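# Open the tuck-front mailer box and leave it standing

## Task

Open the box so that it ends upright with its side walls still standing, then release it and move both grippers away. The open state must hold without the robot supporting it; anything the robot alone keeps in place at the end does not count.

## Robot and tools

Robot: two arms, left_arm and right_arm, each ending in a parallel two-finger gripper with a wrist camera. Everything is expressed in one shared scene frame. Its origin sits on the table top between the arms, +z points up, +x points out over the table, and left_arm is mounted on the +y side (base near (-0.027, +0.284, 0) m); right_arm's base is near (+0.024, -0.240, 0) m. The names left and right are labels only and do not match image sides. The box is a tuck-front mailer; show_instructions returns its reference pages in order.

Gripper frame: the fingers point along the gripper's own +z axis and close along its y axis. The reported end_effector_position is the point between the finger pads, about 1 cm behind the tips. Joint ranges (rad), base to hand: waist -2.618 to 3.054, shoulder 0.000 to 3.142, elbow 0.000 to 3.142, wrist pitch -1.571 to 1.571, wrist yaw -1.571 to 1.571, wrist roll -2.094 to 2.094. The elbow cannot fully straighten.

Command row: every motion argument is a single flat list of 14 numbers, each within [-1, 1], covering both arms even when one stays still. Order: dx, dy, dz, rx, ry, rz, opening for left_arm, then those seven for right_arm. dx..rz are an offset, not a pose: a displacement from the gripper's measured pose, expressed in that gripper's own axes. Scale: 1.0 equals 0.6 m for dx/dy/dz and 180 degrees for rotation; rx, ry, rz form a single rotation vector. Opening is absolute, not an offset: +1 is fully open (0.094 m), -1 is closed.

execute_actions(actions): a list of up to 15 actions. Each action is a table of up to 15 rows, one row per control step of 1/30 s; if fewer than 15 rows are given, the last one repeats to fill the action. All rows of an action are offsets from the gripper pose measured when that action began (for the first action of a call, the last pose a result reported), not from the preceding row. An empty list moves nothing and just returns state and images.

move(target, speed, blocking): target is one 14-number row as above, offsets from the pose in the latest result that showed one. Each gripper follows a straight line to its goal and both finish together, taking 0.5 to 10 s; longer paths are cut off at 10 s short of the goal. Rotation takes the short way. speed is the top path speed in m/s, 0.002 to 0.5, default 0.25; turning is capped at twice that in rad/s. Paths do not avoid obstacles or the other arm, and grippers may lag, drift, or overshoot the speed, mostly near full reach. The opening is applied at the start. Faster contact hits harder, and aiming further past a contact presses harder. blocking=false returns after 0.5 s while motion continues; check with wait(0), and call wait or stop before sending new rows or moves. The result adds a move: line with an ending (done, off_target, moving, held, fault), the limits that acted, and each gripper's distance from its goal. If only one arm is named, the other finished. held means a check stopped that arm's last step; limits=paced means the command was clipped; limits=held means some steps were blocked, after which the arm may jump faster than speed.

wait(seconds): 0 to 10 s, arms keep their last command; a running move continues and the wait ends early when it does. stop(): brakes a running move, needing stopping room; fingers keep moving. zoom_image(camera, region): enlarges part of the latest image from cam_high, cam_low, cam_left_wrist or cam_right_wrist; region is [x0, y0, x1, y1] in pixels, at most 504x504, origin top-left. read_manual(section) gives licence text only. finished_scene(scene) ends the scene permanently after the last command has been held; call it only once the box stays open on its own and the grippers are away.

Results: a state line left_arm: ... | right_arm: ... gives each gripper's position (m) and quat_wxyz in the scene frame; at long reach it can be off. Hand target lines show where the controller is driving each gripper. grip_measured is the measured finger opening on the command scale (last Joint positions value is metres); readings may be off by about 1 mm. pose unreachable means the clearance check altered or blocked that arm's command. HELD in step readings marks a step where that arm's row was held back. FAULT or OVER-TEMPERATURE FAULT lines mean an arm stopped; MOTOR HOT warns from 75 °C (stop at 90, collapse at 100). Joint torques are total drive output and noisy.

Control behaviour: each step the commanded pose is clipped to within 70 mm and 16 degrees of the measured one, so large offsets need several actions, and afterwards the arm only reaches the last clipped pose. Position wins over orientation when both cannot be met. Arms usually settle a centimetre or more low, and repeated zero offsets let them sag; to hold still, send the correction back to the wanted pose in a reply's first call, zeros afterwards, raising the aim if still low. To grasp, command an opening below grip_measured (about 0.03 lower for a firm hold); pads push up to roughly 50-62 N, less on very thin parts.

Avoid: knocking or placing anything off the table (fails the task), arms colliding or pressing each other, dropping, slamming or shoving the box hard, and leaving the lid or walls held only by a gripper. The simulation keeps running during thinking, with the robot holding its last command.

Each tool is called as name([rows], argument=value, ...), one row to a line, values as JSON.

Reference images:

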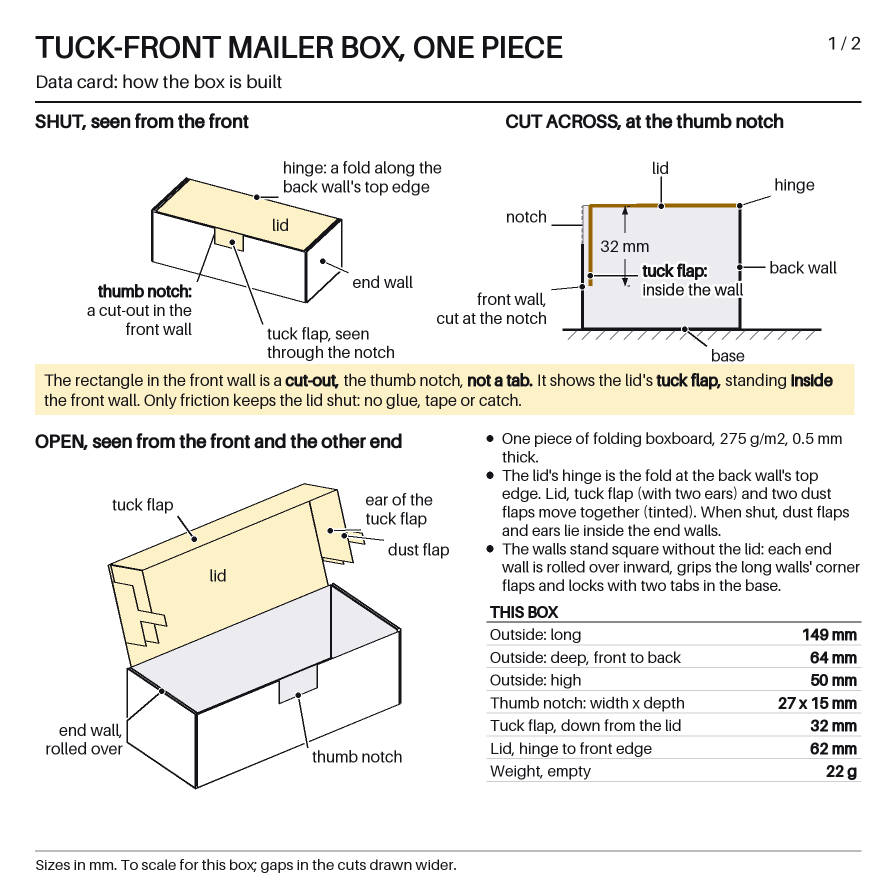

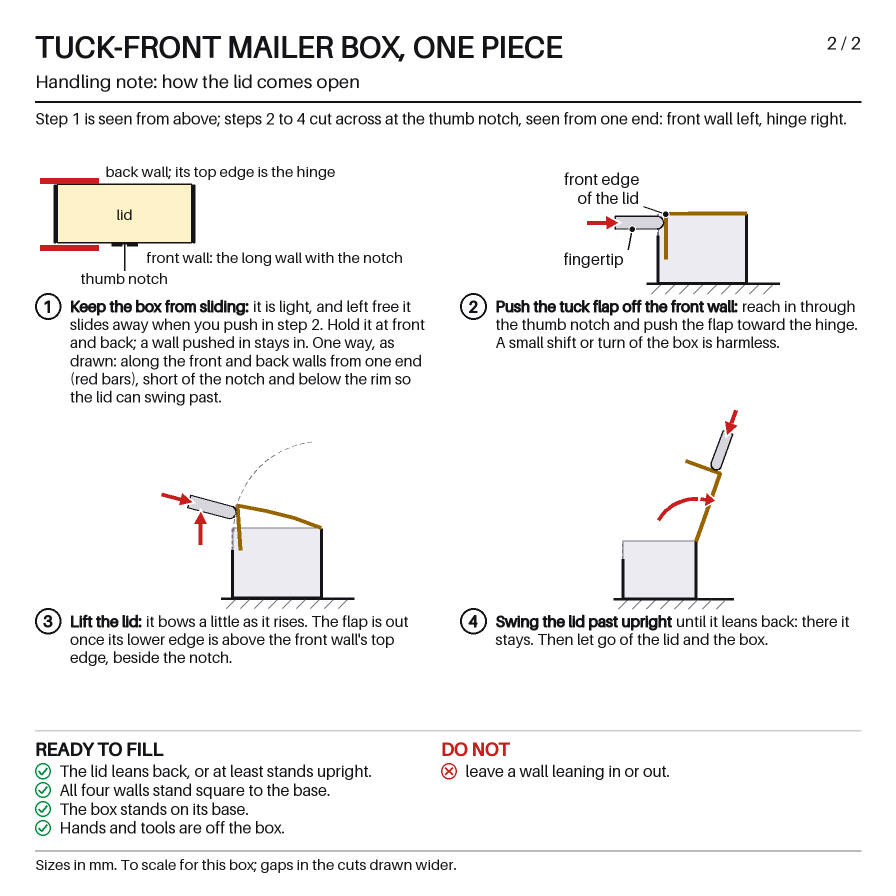

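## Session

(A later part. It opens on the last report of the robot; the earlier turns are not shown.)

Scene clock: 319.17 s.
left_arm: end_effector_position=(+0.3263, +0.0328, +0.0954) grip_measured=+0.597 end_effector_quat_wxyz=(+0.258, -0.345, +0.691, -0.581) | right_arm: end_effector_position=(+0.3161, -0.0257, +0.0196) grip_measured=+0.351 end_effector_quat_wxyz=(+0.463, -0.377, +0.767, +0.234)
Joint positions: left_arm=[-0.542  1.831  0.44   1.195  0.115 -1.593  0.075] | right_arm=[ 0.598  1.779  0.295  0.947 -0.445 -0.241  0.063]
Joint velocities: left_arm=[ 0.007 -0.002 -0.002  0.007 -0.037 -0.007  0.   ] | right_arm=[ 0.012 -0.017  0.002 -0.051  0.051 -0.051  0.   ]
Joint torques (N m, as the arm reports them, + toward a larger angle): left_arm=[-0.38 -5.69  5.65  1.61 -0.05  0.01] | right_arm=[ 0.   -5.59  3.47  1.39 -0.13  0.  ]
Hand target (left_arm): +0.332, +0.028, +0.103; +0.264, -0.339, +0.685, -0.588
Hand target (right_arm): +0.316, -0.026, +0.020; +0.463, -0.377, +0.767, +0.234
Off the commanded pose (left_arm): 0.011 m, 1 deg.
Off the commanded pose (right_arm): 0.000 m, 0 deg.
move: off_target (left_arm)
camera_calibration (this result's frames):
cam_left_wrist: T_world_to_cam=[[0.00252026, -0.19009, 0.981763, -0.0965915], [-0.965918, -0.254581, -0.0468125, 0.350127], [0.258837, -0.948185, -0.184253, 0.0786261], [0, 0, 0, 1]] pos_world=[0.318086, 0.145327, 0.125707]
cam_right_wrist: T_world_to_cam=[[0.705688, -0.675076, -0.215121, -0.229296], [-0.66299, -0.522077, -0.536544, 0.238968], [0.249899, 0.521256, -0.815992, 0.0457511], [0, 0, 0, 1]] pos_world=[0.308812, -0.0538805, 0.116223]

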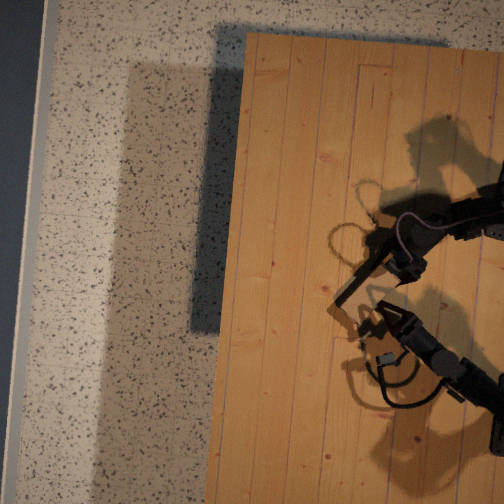

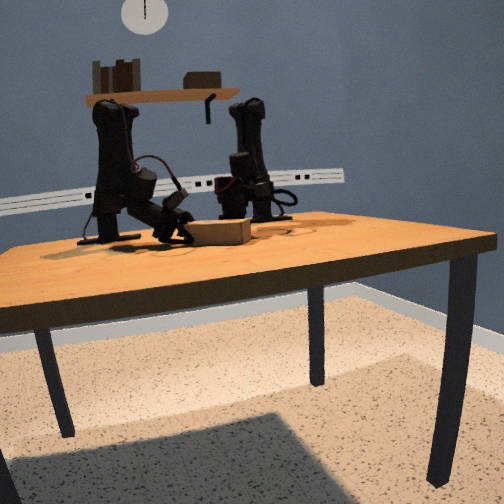

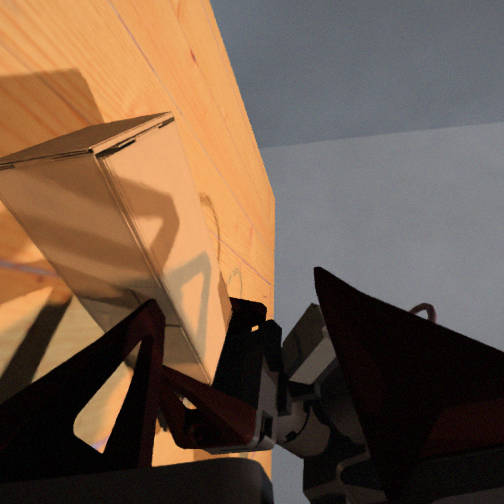

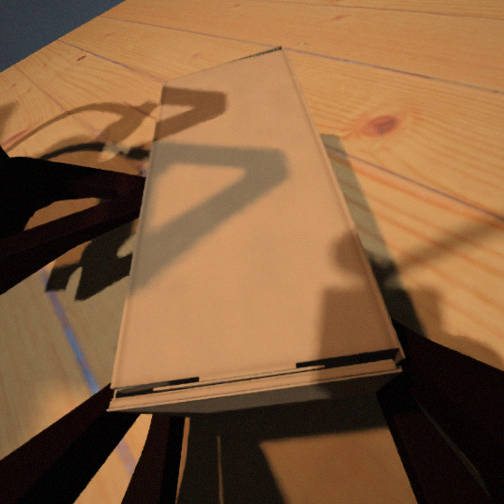

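execute_actions([
  [[0,-0.015,0.008,0.008,0,0,0.67,0,0.012,0,-0.012,0,0,0.35]],
  [[0,-0.015,0.008,0.008,0,0,0.67,0,0.024,0,-0.022,0,-0.005,0.35]],
  [[0,-0.022,0.012,0.013,0,0,0.5,0,0.026,0,-0.024,0,-0.008,0.35]],
  [[0,-0.03,0.012,0.019,0,0,0.33,0,0.028,0,-0.026,0,-0.008,0.35]],
])

zoom_image(camera="cam_left_wrist", region=[90,220,250,380])

Scene clock: 327.60 s.
left_arm: end_effector_position=(+0.3263, +0.0329, +0.0953) grip_measured=+0.333 end_effector_quat_wxyz=(+0.252, -0.351, +0.688, -0.583) | right_arm: end_effector_position=(+0.3146, -0.0244, +0.0199) grip_measured=+0.351 end_effector_quat_wxyz=(+0.462, -0.381, +0.765, +0.237)
Joint positions: left_arm=[-0.542  1.831  0.44   1.195  0.115 -1.612  0.063] | right_arm=[ 0.598  1.779  0.295  0.946 -0.456 -0.246  0.063]
Joint velocities: left_arm=[ 0.017 -0.022 -0.012 -0.051  0.037  0.022  0.   ] | right_arm=[-0.012 -0.007  0.007  0.007 -0.007  0.051  0.   ]
Joint torques (N m, as the arm reports them, + toward a larger angle): left_arm=[-0.19 -5.49  5.88  2.   -0.02 -0.03] | right_arm=[ 0.83 -6.12  3.35  1.18 -0.71 -0.23]
Hand target (left_arm): +0.334, +0.027, +0.112; +0.264, -0.341, +0.672, -0.602
Hand target (right_arm): +0.301, -0.015, +0.021; +0.451, -0.409, +0.749, +0.263
Off the commanded pose (left_arm): 0.019 m, 3 deg.
Off the commanded pose (right_arm): 0.017 m, 5 deg.
Step readings (end_effector_position; steps 1 to 15: 1st action; 16 to 30: 2nd action; 31 to 45: 3rd action; 46 to 60: 4th action):
0: left_arm (+0.3263, +0.0328, +0.0954) | right_arm (+0.3161, -0.0257, +0.0196)
1: left_arm (+0.3263, +0.0328, +0.0954) | right_arm (+0.3159, -0.0256, +0.0197)
2: left_arm (+0.3263, +0.0328, +0.0954) | right_arm (+0.3158, -0.0254, +0.0197)
4: left_arm (+0.3263, +0.0328, +0.0954) | right_arm (+0.3157, -0.0254, +0.0198)
8: left_arm (+0.3263, +0.0328, +0.0954) | right_arm (+0.3157, -0.0254, +0.0198)
15: left_arm (+0.3263, +0.0328, +0.0954) | right_arm (+0.3157, -0.0254, +0.0198)
16: left_arm (+0.3263, +0.0328, +0.0954) | right_arm (+0.3153, -0.0250, +0.0199)
17: left_arm (+0.3263, +0.0328, +0.0954) | right_arm (+0.3150, -0.0247, +0.0200)
19: left_arm (+0.3263, +0.0328, +0.0954) | right_arm (+0.3147, -0.0244, +0.0201)
23: left_arm (+0.3263, +0.0328, +0.0954) | right_arm (+0.3145, -0.0243, +0.0201)
30: left_arm (+0.3263, +0.0328, +0.0954) | right_arm (+0.3145, -0.0243, +0.0201)
31: left_arm (+0.3263, +0.0328, +0.0954) | right_arm (+0.3143, -0.0241, +0.0201)
32: left_arm (+0.3263, +0.0328, +0.0954) | right_arm (+0.3143, -0.0241, +0.0200)
34: left_arm (+0.3263, +0.0329, +0.0953) | right_arm (+0.3143, -0.0241, +0.0200)
38: left_arm (+0.3263, +0.0329, +0.0953) | right_arm (+0.3143, -0.0241, +0.0200)
45: left_arm (+0.3263, +0.0329, +0.0953) | right_arm (+0.3143, -0.0241, +0.0200)
46: left_arm (+0.3263, +0.0329, +0.0953) | right_arm (+0.3143, -0.0241, +0.0200)
47: left_arm (+0.3263, +0.0329, +0.0953) | right_arm (+0.3144, -0.0243, +0.0200)
49: left_arm (+0.3263, +0.0329, +0.0953) | right_arm (+0.3146, -0.0244, +0.0199)
53: left_arm (+0.3263, +0.0329, +0.0953) | right_arm (+0.3146, -0.0244, +0.0199)
60: end_effector_position above
camera_calibration (this result's frames):
cam_left_wrist: T_world_to_cam=[[0.0147591, -0.176704, 0.984153, -0.101149], [-0.965376, -0.258892, -0.0320063, 0.348719], [0.260445, -0.949606, -0.174407, 0.0772448], [0, 0, 0, 1]] pos_world=[0.31802, 0.145759, 0.12418]
cam_right_wrist: T_world_to_cam=[[0.714085, -0.665872, -0.216092, -0.229653], [-0.656141, -0.528993, -0.538187, 0.236526], [0.244053, 0.526099, -0.814652, 0.0476155], [0, 0, 0, 1]] pos_world=[0.307565, -0.0528496, 0.116459]

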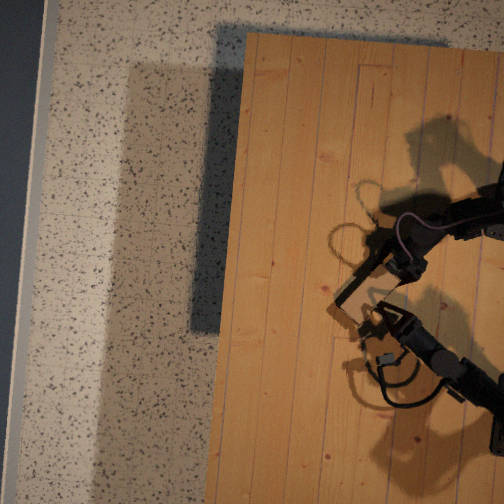

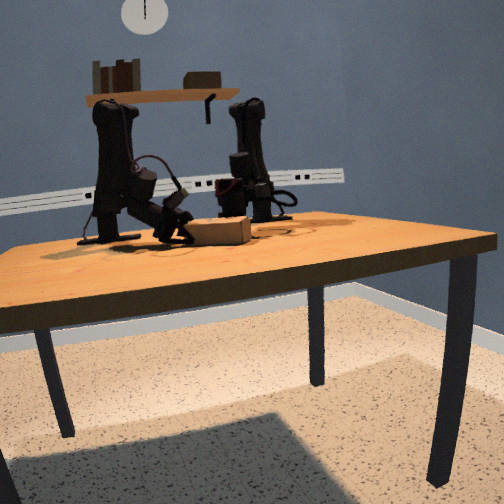

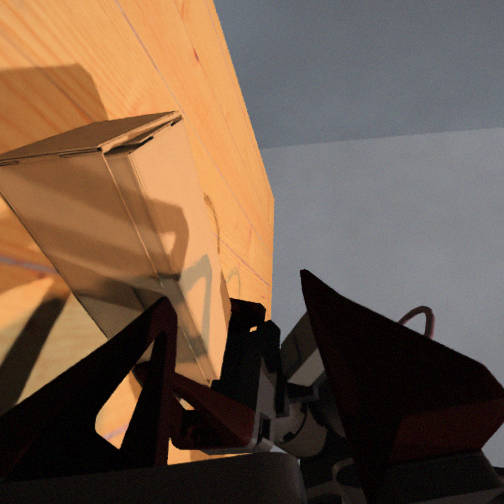

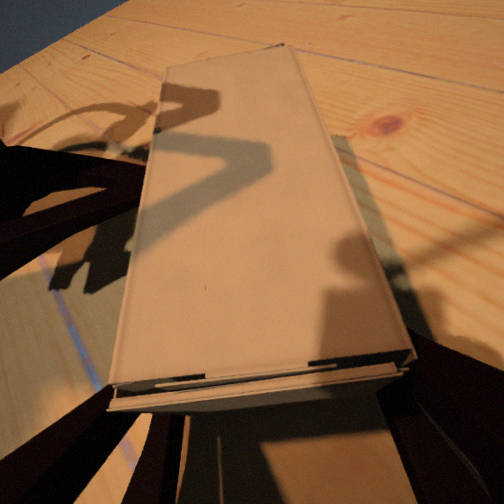

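Region (90, 220, 250, 380) of cam_left_wrist's 504x504 image, scaled by 3.150, with more detail than that image has.

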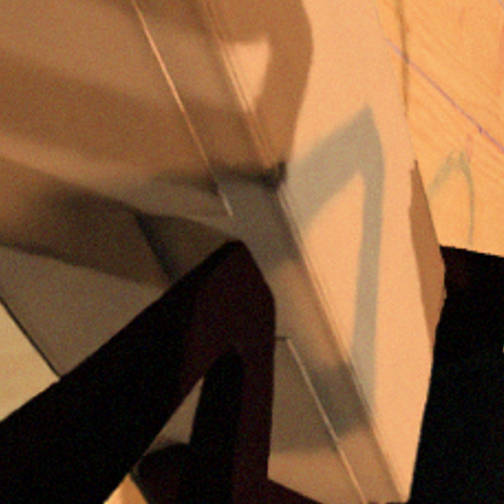

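More press, continue lifting.

execute_actions([
  [[0,-0.035,0.012,0.023,0,0.005,0.3,0,0.036,0,-0.038,0,-0.01,0.347]],
  [[0,-0.04,0.012,0.027,0,0.005,0.15,0,0.038,0,-0.042,0,-0.01,0.347]],
  [[0,-0.04,0.012,0.027,0,0.005,0,0,0.038,0,-0.042,0,-0.01,0.347]],
])

zoom_image(camera="cam_left_wrist", region=[90,220,250,380])

Scene clock: 334.90 s.
left_arm: end_effector_position=(+0.3242, +0.0307, +0.0918) grip_measured=+0.003 end_effector_quat_wxyz=(+0.245, -0.348, +0.692, -0.583) | right_arm: end_effector_position=(+0.3138, -0.0277, +0.0196) grip_measured=+0.351 end_effector_quat_wxyz=(+0.461, -0.390, +0.760, +0.242)
Joint positions: left_arm=[-0.542  1.84   0.44   1.196  0.132 -1.612  0.047] | right_arm=[ 0.572  1.779  0.295  0.935 -0.497 -0.275  0.063]
Joint velocities: left_arm=[-0.002  0.002 -0.017  0.037  0.022 -0.007 -0.001] | right_arm=[-0.017  0.002  0.012  0.007  0.081 -0.051  0.001]
Joint torques (N m, as the arm reports them, + toward a larger angle): left_arm=[-0.19 -5.86  5.8   2.27 -0.11  0.02] | right_arm=[ 0.84 -6.03  3.88  0.98 -1.02 -0.31]
Hand target (left_arm): +0.334, +0.026, +0.116; +0.267, -0.333, +0.668, -0.610
Hand target (right_arm): +0.296, -0.014, +0.021; +0.442, -0.426, +0.737, +0.282
Off the commanded pose (left_arm): 0.027 m, 5 deg.
Off the commanded pose (right_arm): 0.023 m, 7 deg.
Step readings (end_effector_position; steps 1 to 15: 1st action; 16 to 30: 2nd action; 31 to 45: 3rd action):
0: left_arm (+0.3263, +0.0329, +0.0953) | right_arm (+0.3146, -0.0244, +0.0199)
1: left_arm (+0.3263, +0.0329, +0.0953) | right_arm (+0.3145, -0.0245, +0.0199)
2: left_arm (+0.3263, +0.0329, +0.0953) | right_arm (+0.3145, -0.0247, +0.0199)
4: left_arm (+0.3263, +0.0329, +0.0953) | right_arm (+0.3142, -0.0248, +0.0198)
8: left_arm (+0.3262, +0.0327, +0.0953) | right_arm (+0.3142, -0.0249, +0.0198)
15: left_arm (+0.3261, +0.0327, +0.0953) | right_arm (+0.3141, -0.0249, +0.0197)
16: left_arm (+0.3261, +0.0326, +0.0953) | right_arm (+0.3141, -0.0251, +0.0198)
17: left_arm (+0.3259, +0.0324, +0.0951) | right_arm (+0.3141, -0.0254, +0.0199)
19: left_arm (+0.3256, +0.0321, +0.0943) | right_arm (+0.3140, -0.0259, +0.0198)
23: left_arm (+0.3253, +0.0318, +0.0938) | right_arm (+0.3140, -0.0262, +0.0197)
30: left_arm (+0.3253, +0.0318, +0.0938) | right_arm (+0.3140, -0.0264, +0.0197)
31: left_arm (+0.3251, +0.0316, +0.0938) | right_arm (+0.3140, -0.0266, +0.0197)
32: left_arm (+0.3249, +0.0313, +0.0931) | right_arm (+0.3141, -0.0268, +0.0199)
34: left_arm (+0.3245, +0.0310, +0.0921) | right_arm (+0.3139, -0.0273, +0.0197)
38: left_arm (+0.3243, +0.0308, +0.0918) | right_arm (+0.3139, -0.0276, +0.0196)
45: end_effector_position above
camera_calibration (this result's frames):
cam_left_wrist: T_world_to_cam=[[0.0204647, -0.178176, 0.983786, -0.0999107], [-0.969822, -0.242651, -0.023773, 0.346183], [0.242952, -0.953611, -0.177765, 0.0811541], [0, 0, 0, 1]] pos_world=[0.318064, 0.143589, 0.120947]
cam_right_wrist: T_world_to_cam=[[0.729311, -0.649732, -0.214367, -0.235746], [-0.642746, -0.543264, -0.54013, 0.229559], [0.234482, 0.531707, -0.813822, 0.0523788], [0, 0, 0, 1]] pos_world=[0.307198, -0.0563105, 0.116083]

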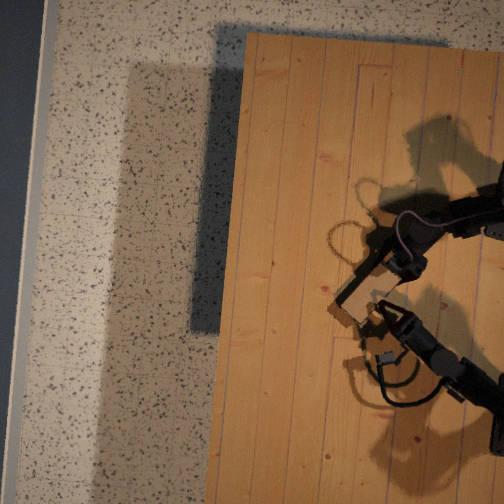

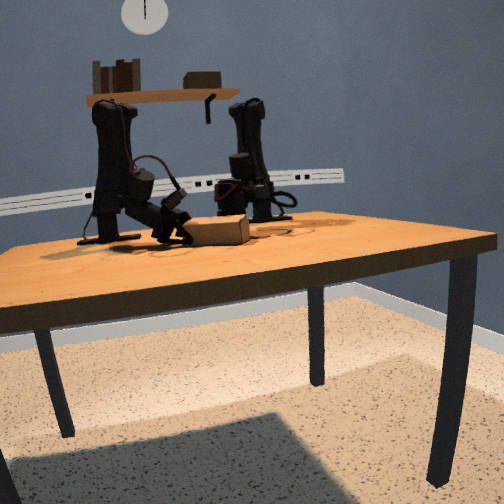

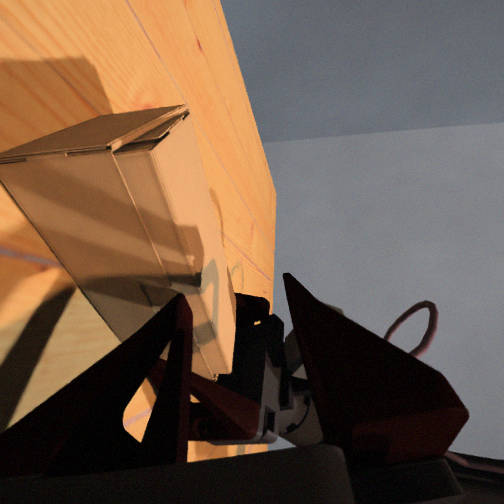

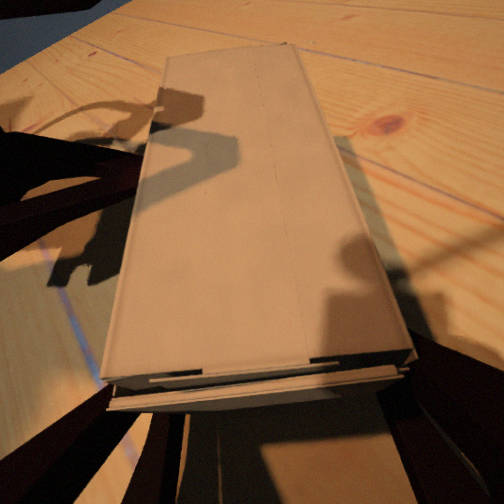

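Region (90, 220, 250, 380) of cam_left_wrist's 504x504 image, scaled by 3.150, with more detail than that image has.

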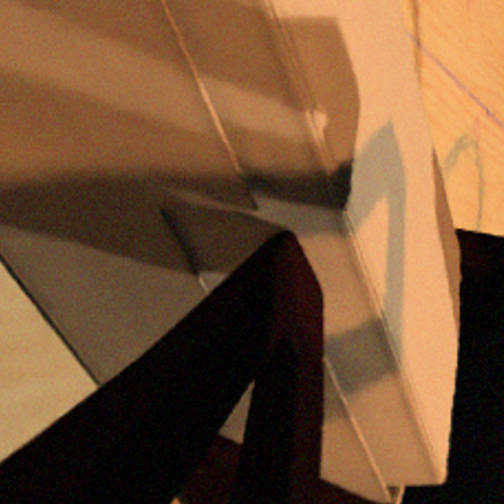

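execute_actions([
  [[-0.005,-0.06,0.01,0.036,-0.005,0.005,-0.05,0,0.048,0,-0.046,0,-0.01,0.347]],
  [[-0.005,-0.062,0.01,0.037,-0.005,0.005,-0.17,0,0.05,0,-0.047,0,-0.01,0.347]],
  [[-0.005,-0.062,0.01,0.037,-0.005,0.005,-0.29,0,0.05,0,-0.047,0,-0.01,0.347]],
])

zoom_image(camera="cam_left_wrist", region=[90,220,250,380])

Scene clock: 342.90 s.
left_arm: end_effector_position=(+0.3242, +0.0306, +0.0918) grip_measured=-0.287 end_effector_quat_wxyz=(+0.242, -0.351, +0.691, -0.584) | right_arm: end_effector_position=(+0.3137, -0.0276, +0.0197) grip_measured=+0.351 end_effector_quat_wxyz=(+0.461, -0.391, +0.759, +0.242)
Joint positions: left_arm=[-0.542  1.84   0.44   1.196  0.132 -1.62   0.033] | right_arm=[ 0.571  1.779  0.295  0.935 -0.499 -0.275  0.063]
Joint velocities: left_arm=[-0.002  0.002  0.002  0.007 -0.037 -0.007 -0.001] | right_arm=[-0.007  0.007 -0.027  0.051  0.007  0.037 -0.   ]
Joint torques (N m, as the arm reports them, + toward a larger angle): left_arm=[-0.02 -7.5   6.09  2.28 -0.16  0.01] | right_arm=[ 1.45 -6.32  3.42  0.96 -1.17 -0.33]
Hand target (left_arm): +0.336, +0.027, +0.127; +0.272, -0.334, +0.657, -0.618
Hand target (right_arm): +0.290, -0.012, +0.021; +0.439, -0.432, +0.733, +0.290
Off the commanded pose (left_arm): 0.038 m, 7 deg.
Off the commanded pose (right_arm): 0.030 m, 9 deg.
Step readings (end_effector_position; steps 1 to 15: 1st action; 16 to 30: 2nd action; 31 to 45: 3rd action):
0: left_arm (+0.3242, +0.0307, +0.0918) | right_arm (+0.3139, -0.0278, +0.0196)
1: left_arm (+0.3242, +0.0307, +0.0918) | right_arm (+0.3138, -0.0277, +0.0196)
2: left_arm (+0.3242, +0.0307, +0.0918) | right_arm (+0.3137, -0.0276, +0.0197)
4: left_arm (+0.3242, +0.0307, +0.0918) | right_arm (+0.3137, -0.0276, +0.0197)
8: left_arm (+0.3242, +0.0307, +0.0918) | right_arm (+0.3137, -0.0276, +0.0197)
15: left_arm (+0.3242, +0.0307, +0.0918) | right_arm (+0.3137, -0.0276, +0.0197)
16: left_arm (+0.3242, +0.0307, +0.0918) | right_arm (+0.3137, -0.0276, +0.0197)
17: left_arm (+0.3242, +0.0307, +0.0918) | right_arm (+0.3137, -0.0276, +0.0197)
19: left_arm (+0.3242, +0.0307, +0.0918) | right_arm (+0.3137, -0.0276, +0.0197)
23: left_arm (+0.3242, +0.0307, +0.0918) | right_arm (+0.3137, -0.0276, +0.0197)
30: left_arm (+0.3242, +0.0307, +0.0918) | right_arm (+0.3137, -0.0276, +0.0197)
31: left_arm (+0.3242, +0.0307, +0.0918) | right_arm (+0.3137, -0.0276, +0.0197)
32: left_arm (+0.3242, +0.0306, +0.0918) | right_arm (+0.3137, -0.0276, +0.0197)
34: left_arm (+0.3242, +0.0306, +0.0918) | right_arm (+0.3137, -0.0276, +0.0197)
38: left_arm (+0.3242, +0.0306, +0.0918) | right_arm (+0.3137, -0.0276, +0.0197)
45: end_effector_position above
camera_calibration (this result's frames):
cam_left_wrist: T_world_to_cam=[[0.0257458, -0.172216, 0.984723, -0.101901], [-0.969628, -0.243971, -0.0173165, 0.345512], [0.243226, -0.954369, -0.173267, 0.0806368], [0, 0, 0, 1]] pos_world=[0.318028, 0.143703, 0.120299]
cam_right_wrist: T_world_to_cam=[[0.730212, -0.64854, -0.214912, -0.235776], [-0.642029, -0.543785, -0.540459, 0.22933], [0.233643, 0.532629, -0.81346, 0.052707], [0, 0, 0, 1]] pos_world=[0.307088, -0.0562771, 0.116147]

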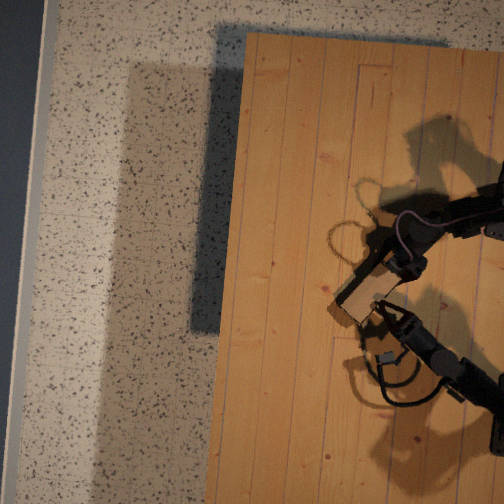

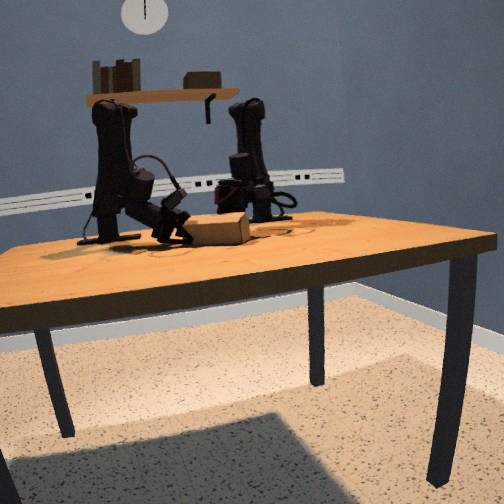

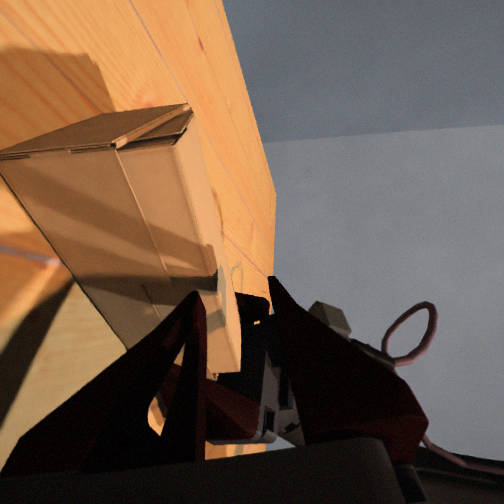

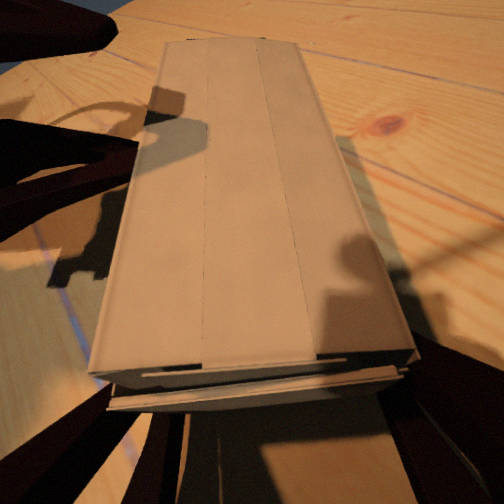

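Region (90, 220, 250, 380) of cam_left_wrist's 504x504 image, scaled by 3.150, with more detail than that image has.

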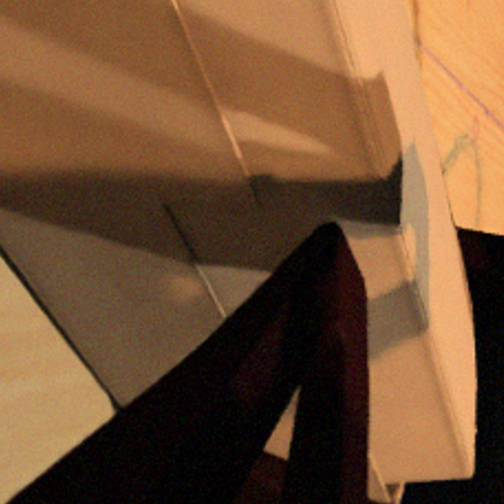

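Lid is bowing and rising.

execute_actions([
  [[-0.005,-0.062,0.01,0.037,-0.005,0.005,-0.42,0,0.05,0,-0.047,0,-0.01,0.347]],
  [[-0.005,-0.058,0.01,0.034,-0.005,0.005,-0.55,0,0.046,0,-0.044,0,-0.01,0.347]],
  [[-0.005,-0.05,0.01,0.028,-0.005,0.005,-0.67,0,0.04,0,-0.038,0,-0.01,0.347]],
])

Scene clock: 350.20 s.
left_arm: end_effector_position=(+0.3239, +0.0305, +0.0912) grip_measured=-0.667 end_effector_quat_wxyz=(+0.240, -0.352, +0.691, -0.584) | right_arm: end_effector_position=(+0.3137, -0.0276, +0.0197) grip_measured=+0.351 end_effector_quat_wxyz=(+0.461, -0.391, +0.759, +0.242)
Joint positions: left_arm=[-0.542  1.84   0.44   1.193  0.134 -1.623  0.016] | right_arm=[ 0.571  1.779  0.295  0.935 -0.499 -0.275  0.063]
Joint velocities: left_arm=[ 0.002 -0.012 -0.017 -0.007 -0.051  0.037  0.   ] | right_arm=[ 0.002 -0.017  0.002 -0.051  0.037  0.037 -0.001]
Joint torques (N m, as the arm reports them, + toward a larger angle): left_arm=[-0.01 -7.48  6.01  2.02 -0.16  0.02] | right_arm=[ 1.05 -6.27  3.4   1.01 -0.97 -0.34]
Hand target (left_arm): +0.335, +0.027, +0.120; +0.265, -0.339, +0.665, -0.610
Hand target (right_arm): +0.294, -0.015, +0.020; +0.444, -0.427, +0.737, +0.280
Off the commanded pose (left_arm): 0.031 m, 5 deg.
Off the commanded pose (right_arm): 0.024 m, 7 deg.
Step readings (end_effector_position; steps 1 to 15: 1st action; 16 to 30: 2nd action; 31 to 45: 3rd action):
0: left_arm (+0.3242, +0.0306, +0.0918) | right_arm (+0.3137, -0.0276, +0.0197)
1: left_arm (+0.3241, +0.0305, +0.0918) | right_arm (+0.3137, -0.0276, +0.0197)
2: left_arm (+0.3241, +0.0305, +0.0918) | right_arm (+0.3137, -0.0276, +0.0197)
4: left_arm (+0.3240, +0.0304, +0.0918) | right_arm (+0.3137, -0.0276, +0.0197)
8: left_arm (+0.3240, +0.0304, +0.0918) | right_arm (+0.3137, -0.0276, +0.0197)
15: left_arm (+0.3240, +0.0304, +0.0918) | right_arm (+0.3137, -0.0276, +0.0197)
16: left_arm (+0.3240, +0.0304, +0.0918) | right_arm (+0.3137, -0.0276, +0.0197)
17: left_arm (+0.3240, +0.0304, +0.0918) | right_arm (+0.3137, -0.0276, +0.0197)
19: left_arm (+0.3239, +0.0303, +0.0919) | right_arm (+0.3137, -0.0276, +0.0197)
23: left_arm (+0.3239, +0.0303, +0.0919) | right_arm (+0.3137, -0.0276, +0.0197)
30: left_arm (+0.3239, +0.0303, +0.0919) | right_arm (+0.3137, -0.0276, +0.0197)
31: left_arm (+0.3239, +0.0304, +0.0917) | right_arm (+0.3137, -0.0276, +0.0197)
32: left_arm (+0.3239, +0.0304, +0.0915) | right_arm (+0.3137, -0.0276, +0.0197)
34: left_arm (+0.3239, +0.0305, +0.0912) | right_arm (+0.3137, -0.0276, +0.0197)
38: left_arm (+0.3239, +0.0305, +0.0912) | right_arm (+0.3137, -0.0276, +0.0197)
45: end_effector_position above
camera_calibration (this result's frames):
cam_left_wrist: T_world_to_cam=[[0.0301398, -0.170894, 0.984828, -0.102761], [-0.969892, -0.243215, -0.0125218, 0.344813], [0.241665, -0.954799, -0.17308, 0.0809702], [0, 0, 0, 1]] pos_world=[0.31796, 0.143613, 0.119534]
cam_right_wrist: T_world_to_cam=[[0.730212, -0.64854, -0.214912, -0.235776], [-0.642029, -0.543785, -0.540459, 0.22933], [0.233643, 0.532629, -0.81346, 0.052707], [0, 0, 0, 1]] pos_world=[0.307088, -0.0562771, 0.116147]

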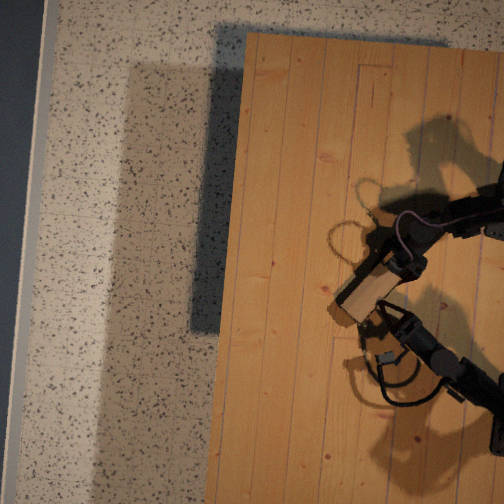

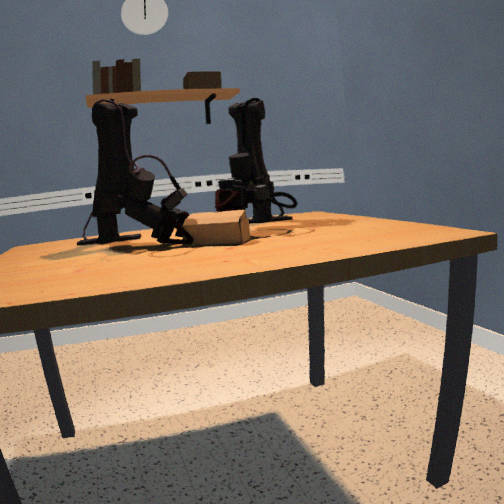

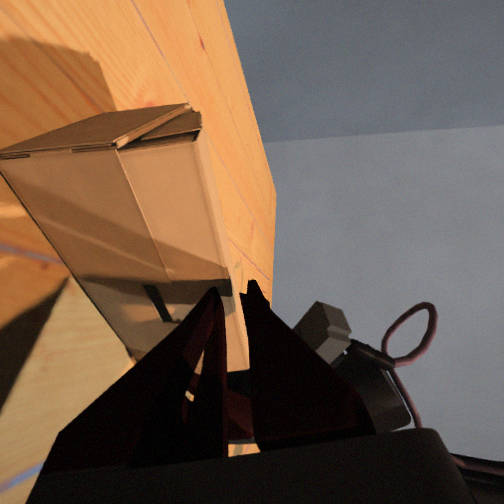

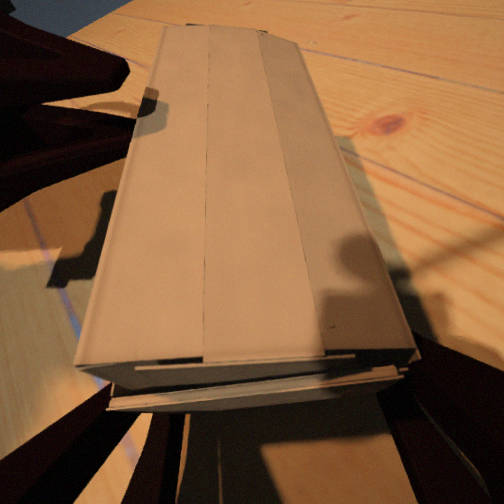

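Need a few more mm, lifting by the arm.

execute_actions([
  [[-0.005,-0.078,0.016,0.048,-0.005,0.006,-0.67,0,0.048,0,-0.046,0,-0.01,0.347]],
])

Scene clock: 355.73 s.
left_arm: end_effector_position=(+0.3250, +0.0298, +0.0979) grip_measured=-0.667 end_effector_quat_wxyz=(+0.245, -0.348, +0.684, -0.593) | right_arm: end_effector_position=(+0.3134, -0.0274, +0.0196) grip_measured=+0.351 end_effector_quat_wxyz=(+0.460, -0.391, +0.759, +0.243)
Joint positions: left_arm=[-0.542  1.84   0.44   1.221  0.133 -1.626  0.016] | right_arm=[ 0.571  1.779  0.295  0.935 -0.501 -0.275  0.063]
Joint velocities: left_arm=[-0.012 -0.017 -0.022  0.051 -0.037 -0.022 -0.001] | right_arm=[ 0.012 -0.012  0.012 -0.081 -0.037  0.007 -0.001]
Joint torques (N m, as the arm reports them, + toward a larger angle): left_arm=[-0.09 -6.84  7.07  2.15 -0.19  0.  ] | right_arm=[ 1.17 -6.31  3.47  0.99 -1.13 -0.31]
Hand target (left_arm): +0.340, +0.025, +0.135; +0.276, -0.331, +0.647, -0.629
Hand target (right_arm): +0.291, -0.012, +0.021; +0.439, -0.431, +0.733, +0.289
Off the commanded pose (left_arm): 0.041 m, 7 deg.
Off the commanded pose (right_arm): 0.028 m, 8 deg.
Step readings (end_effector_position):
0: left_arm (+0.3239, +0.0305, +0.0912) | right_arm (+0.3137, -0.0276, +0.0197)
1: left_arm (+0.3240, +0.0305, +0.0915) | right_arm (+0.3137, -0.0276, +0.0197)
2: left_arm (+0.3240, +0.0305, +0.0917) | right_arm (+0.3136, -0.0275, +0.0197)
4: left_arm (+0.3241, +0.0304, +0.0921) | right_arm (+0.3136, -0.0275, +0.0197)
8: left_arm (+0.3243, +0.0303, +0.0935) | right_arm (+0.3136, -0.0275, +0.0196)
15: end_effector_position above
camera_calibration (this result's frames):
cam_left_wrist: T_world_to_cam=[[0.00941825, -0.153996, 0.988027, -0.103545], [-0.969221, -0.244494, -0.0288684, 0.347262], [0.246012, -0.957344, -0.151559, 0.0777771], [0, 0, 0, 1]] pos_world=[0.318415, 0.143418, 0.124118]
cam_right_wrist: T_world_to_cam=[[0.730838, -0.647493, -0.215938, -0.235644], [-0.641866, -0.54438, -0.540054, 0.229112], [0.232129, 0.533295, -0.813457, 0.0531234], [0, 0, 0, 1]] pos_world=[0.306945, -0.0561847, 0.116062]

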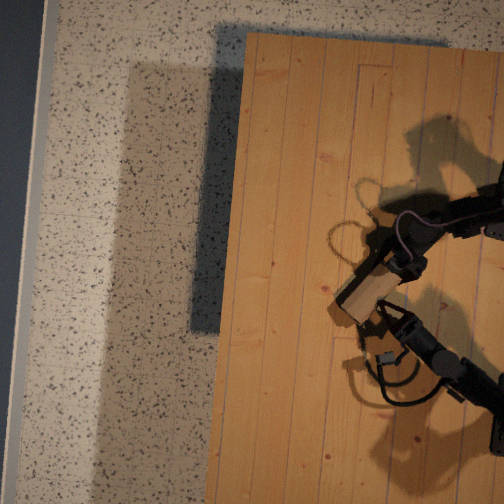

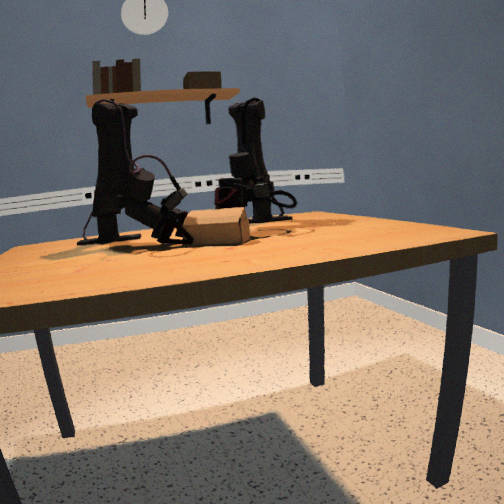

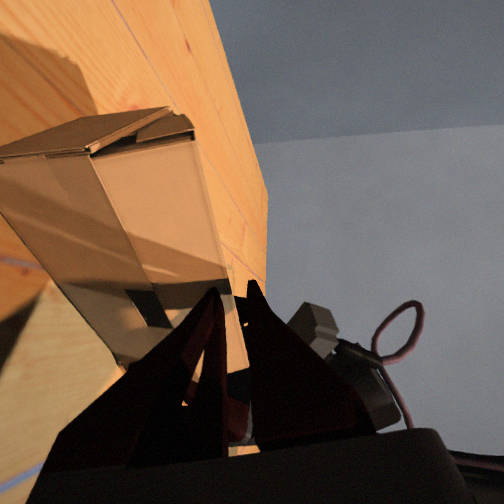

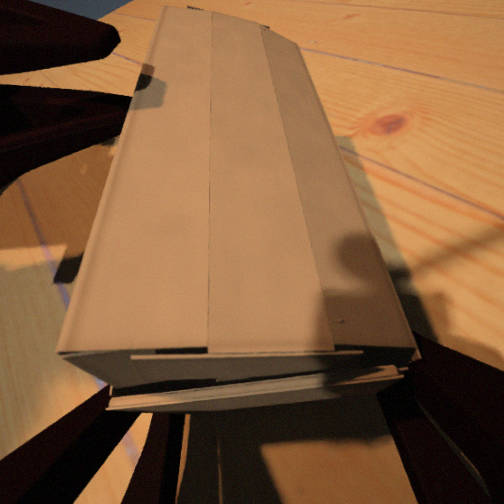

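execute_actions([
  [[-0.005,-0.068,0.018,0.041,-0.005,0.006,-0.67,0,0.025,0,-0.025,0,-0.006,0.347]],
])

Scene clock: 360.37 s.
left_arm: end_effector_position=(+0.3361, +0.0247, +0.1326) grip_measured=-0.668 end_effector_quat_wxyz=(+0.272, -0.327, +0.647, -0.632) | right_arm: end_effector_position=(+0.3040, -0.0213, +0.0197) grip_measured=+0.351 end_effector_quat_wxyz=(+0.451, -0.410, +0.747, +0.264)
Joint positions: left_arm=[-0.542  1.84   0.476  1.311  0.124 -1.626  0.016] | right_arm=[ 0.571  1.779  0.295  0.92  -0.562 -0.297  0.063]
Joint velocities: left_arm=[ 0.002  0.012  0.002 -0.051  0.007 -0.022 -0.001] | right_arm=[ 0.007 -0.017 -0.012 -0.051  0.081 -0.022 -0.   ]
Joint torques (N m, as the arm reports them, + toward a larger angle): left_arm=[-0.1  -6.11  5.69  1.39 -0.11  0.01] | right_arm=[ 0.43 -6.17  3.74  1.16 -0.23 -0.04]
Hand target (left_arm): +0.342, +0.023, +0.136; +0.277, -0.329, +0.645, -0.631
Hand target (right_arm): +0.301, -0.019, +0.020; +0.447, -0.416, +0.745, +0.269
Off the commanded pose (left_arm): 0.007 m, 1 deg.
Off the commanded pose (right_arm): 0.004 m, 1 deg.
Step readings (end_effector_position):
0: left_arm (+0.3333, +0.0243, +0.1296) | right_arm (+0.3037, -0.0211, +0.0198)
1: left_arm (+0.3335, +0.0242, +0.1301) | right_arm (+0.3039, -0.0213, +0.0197)
2: left_arm (+0.3340, +0.0239, +0.1310) | right_arm (+0.3040, -0.0213, +0.0197)
4: left_arm (+0.3352, +0.0239, +0.1323) | right_arm (+0.3040, -0.0213, +0.0197)
8: left_arm (+0.3359, +0.0245, +0.1326) | right_arm (+0.3040, -0.0213, +0.0197)
15: end_effector_position above
camera_calibration (this result's frames):
cam_left_wrist: T_world_to_cam=[[-0.0951672, -0.0874369, 0.991614, -0.105705], [-0.959158, -0.258508, -0.114847, 0.366088], [0.266382, -0.962044, -0.0592643, 0.0564394], [0, 0, 0, 1]] pos_world=[0.326042, 0.139691, 0.150207]
cam_right_wrist: T_world_to_cam=[[0.766871, -0.598487, -0.231779, -0.234363], [-0.612806, -0.575488, -0.541556, 0.216955], [0.190728, 0.557339, -0.808082, 0.0651179], [0, 0, 0, 1]] pos_world=[0.300258, -0.0517006, 0.115794]

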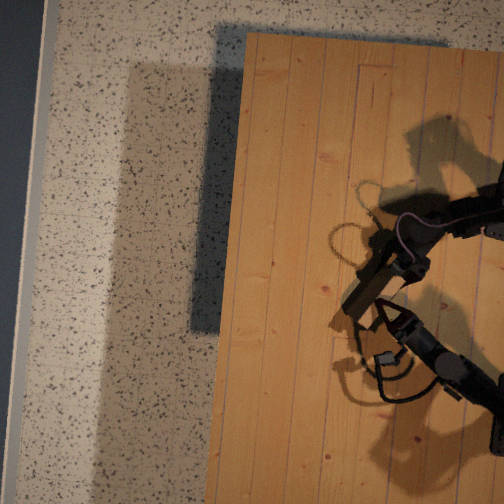

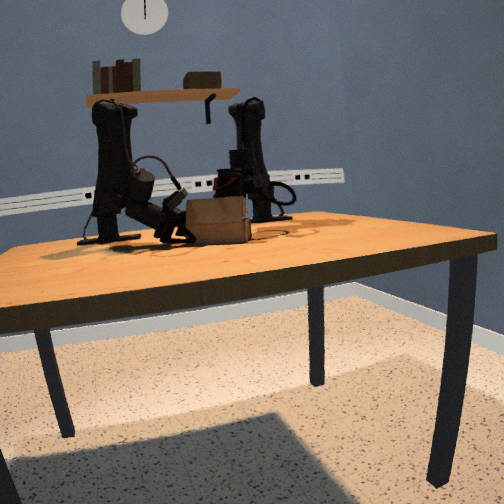

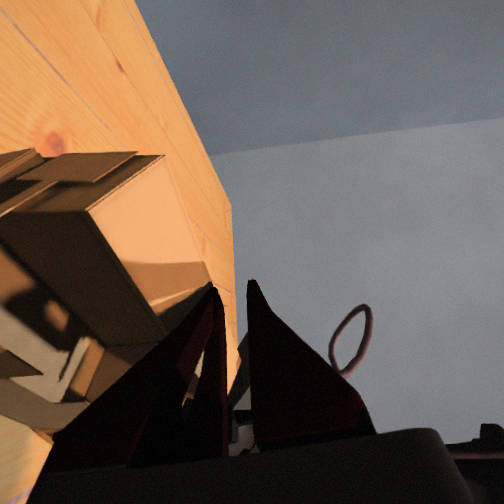

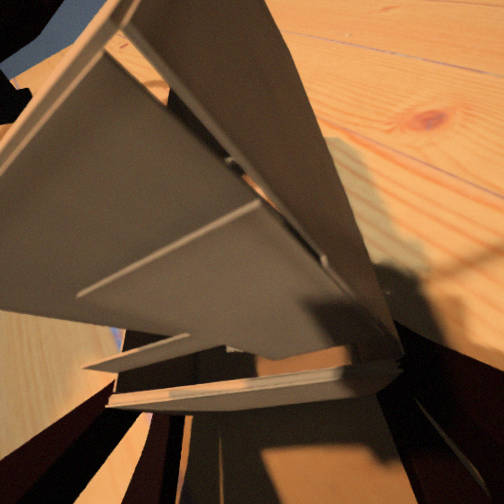

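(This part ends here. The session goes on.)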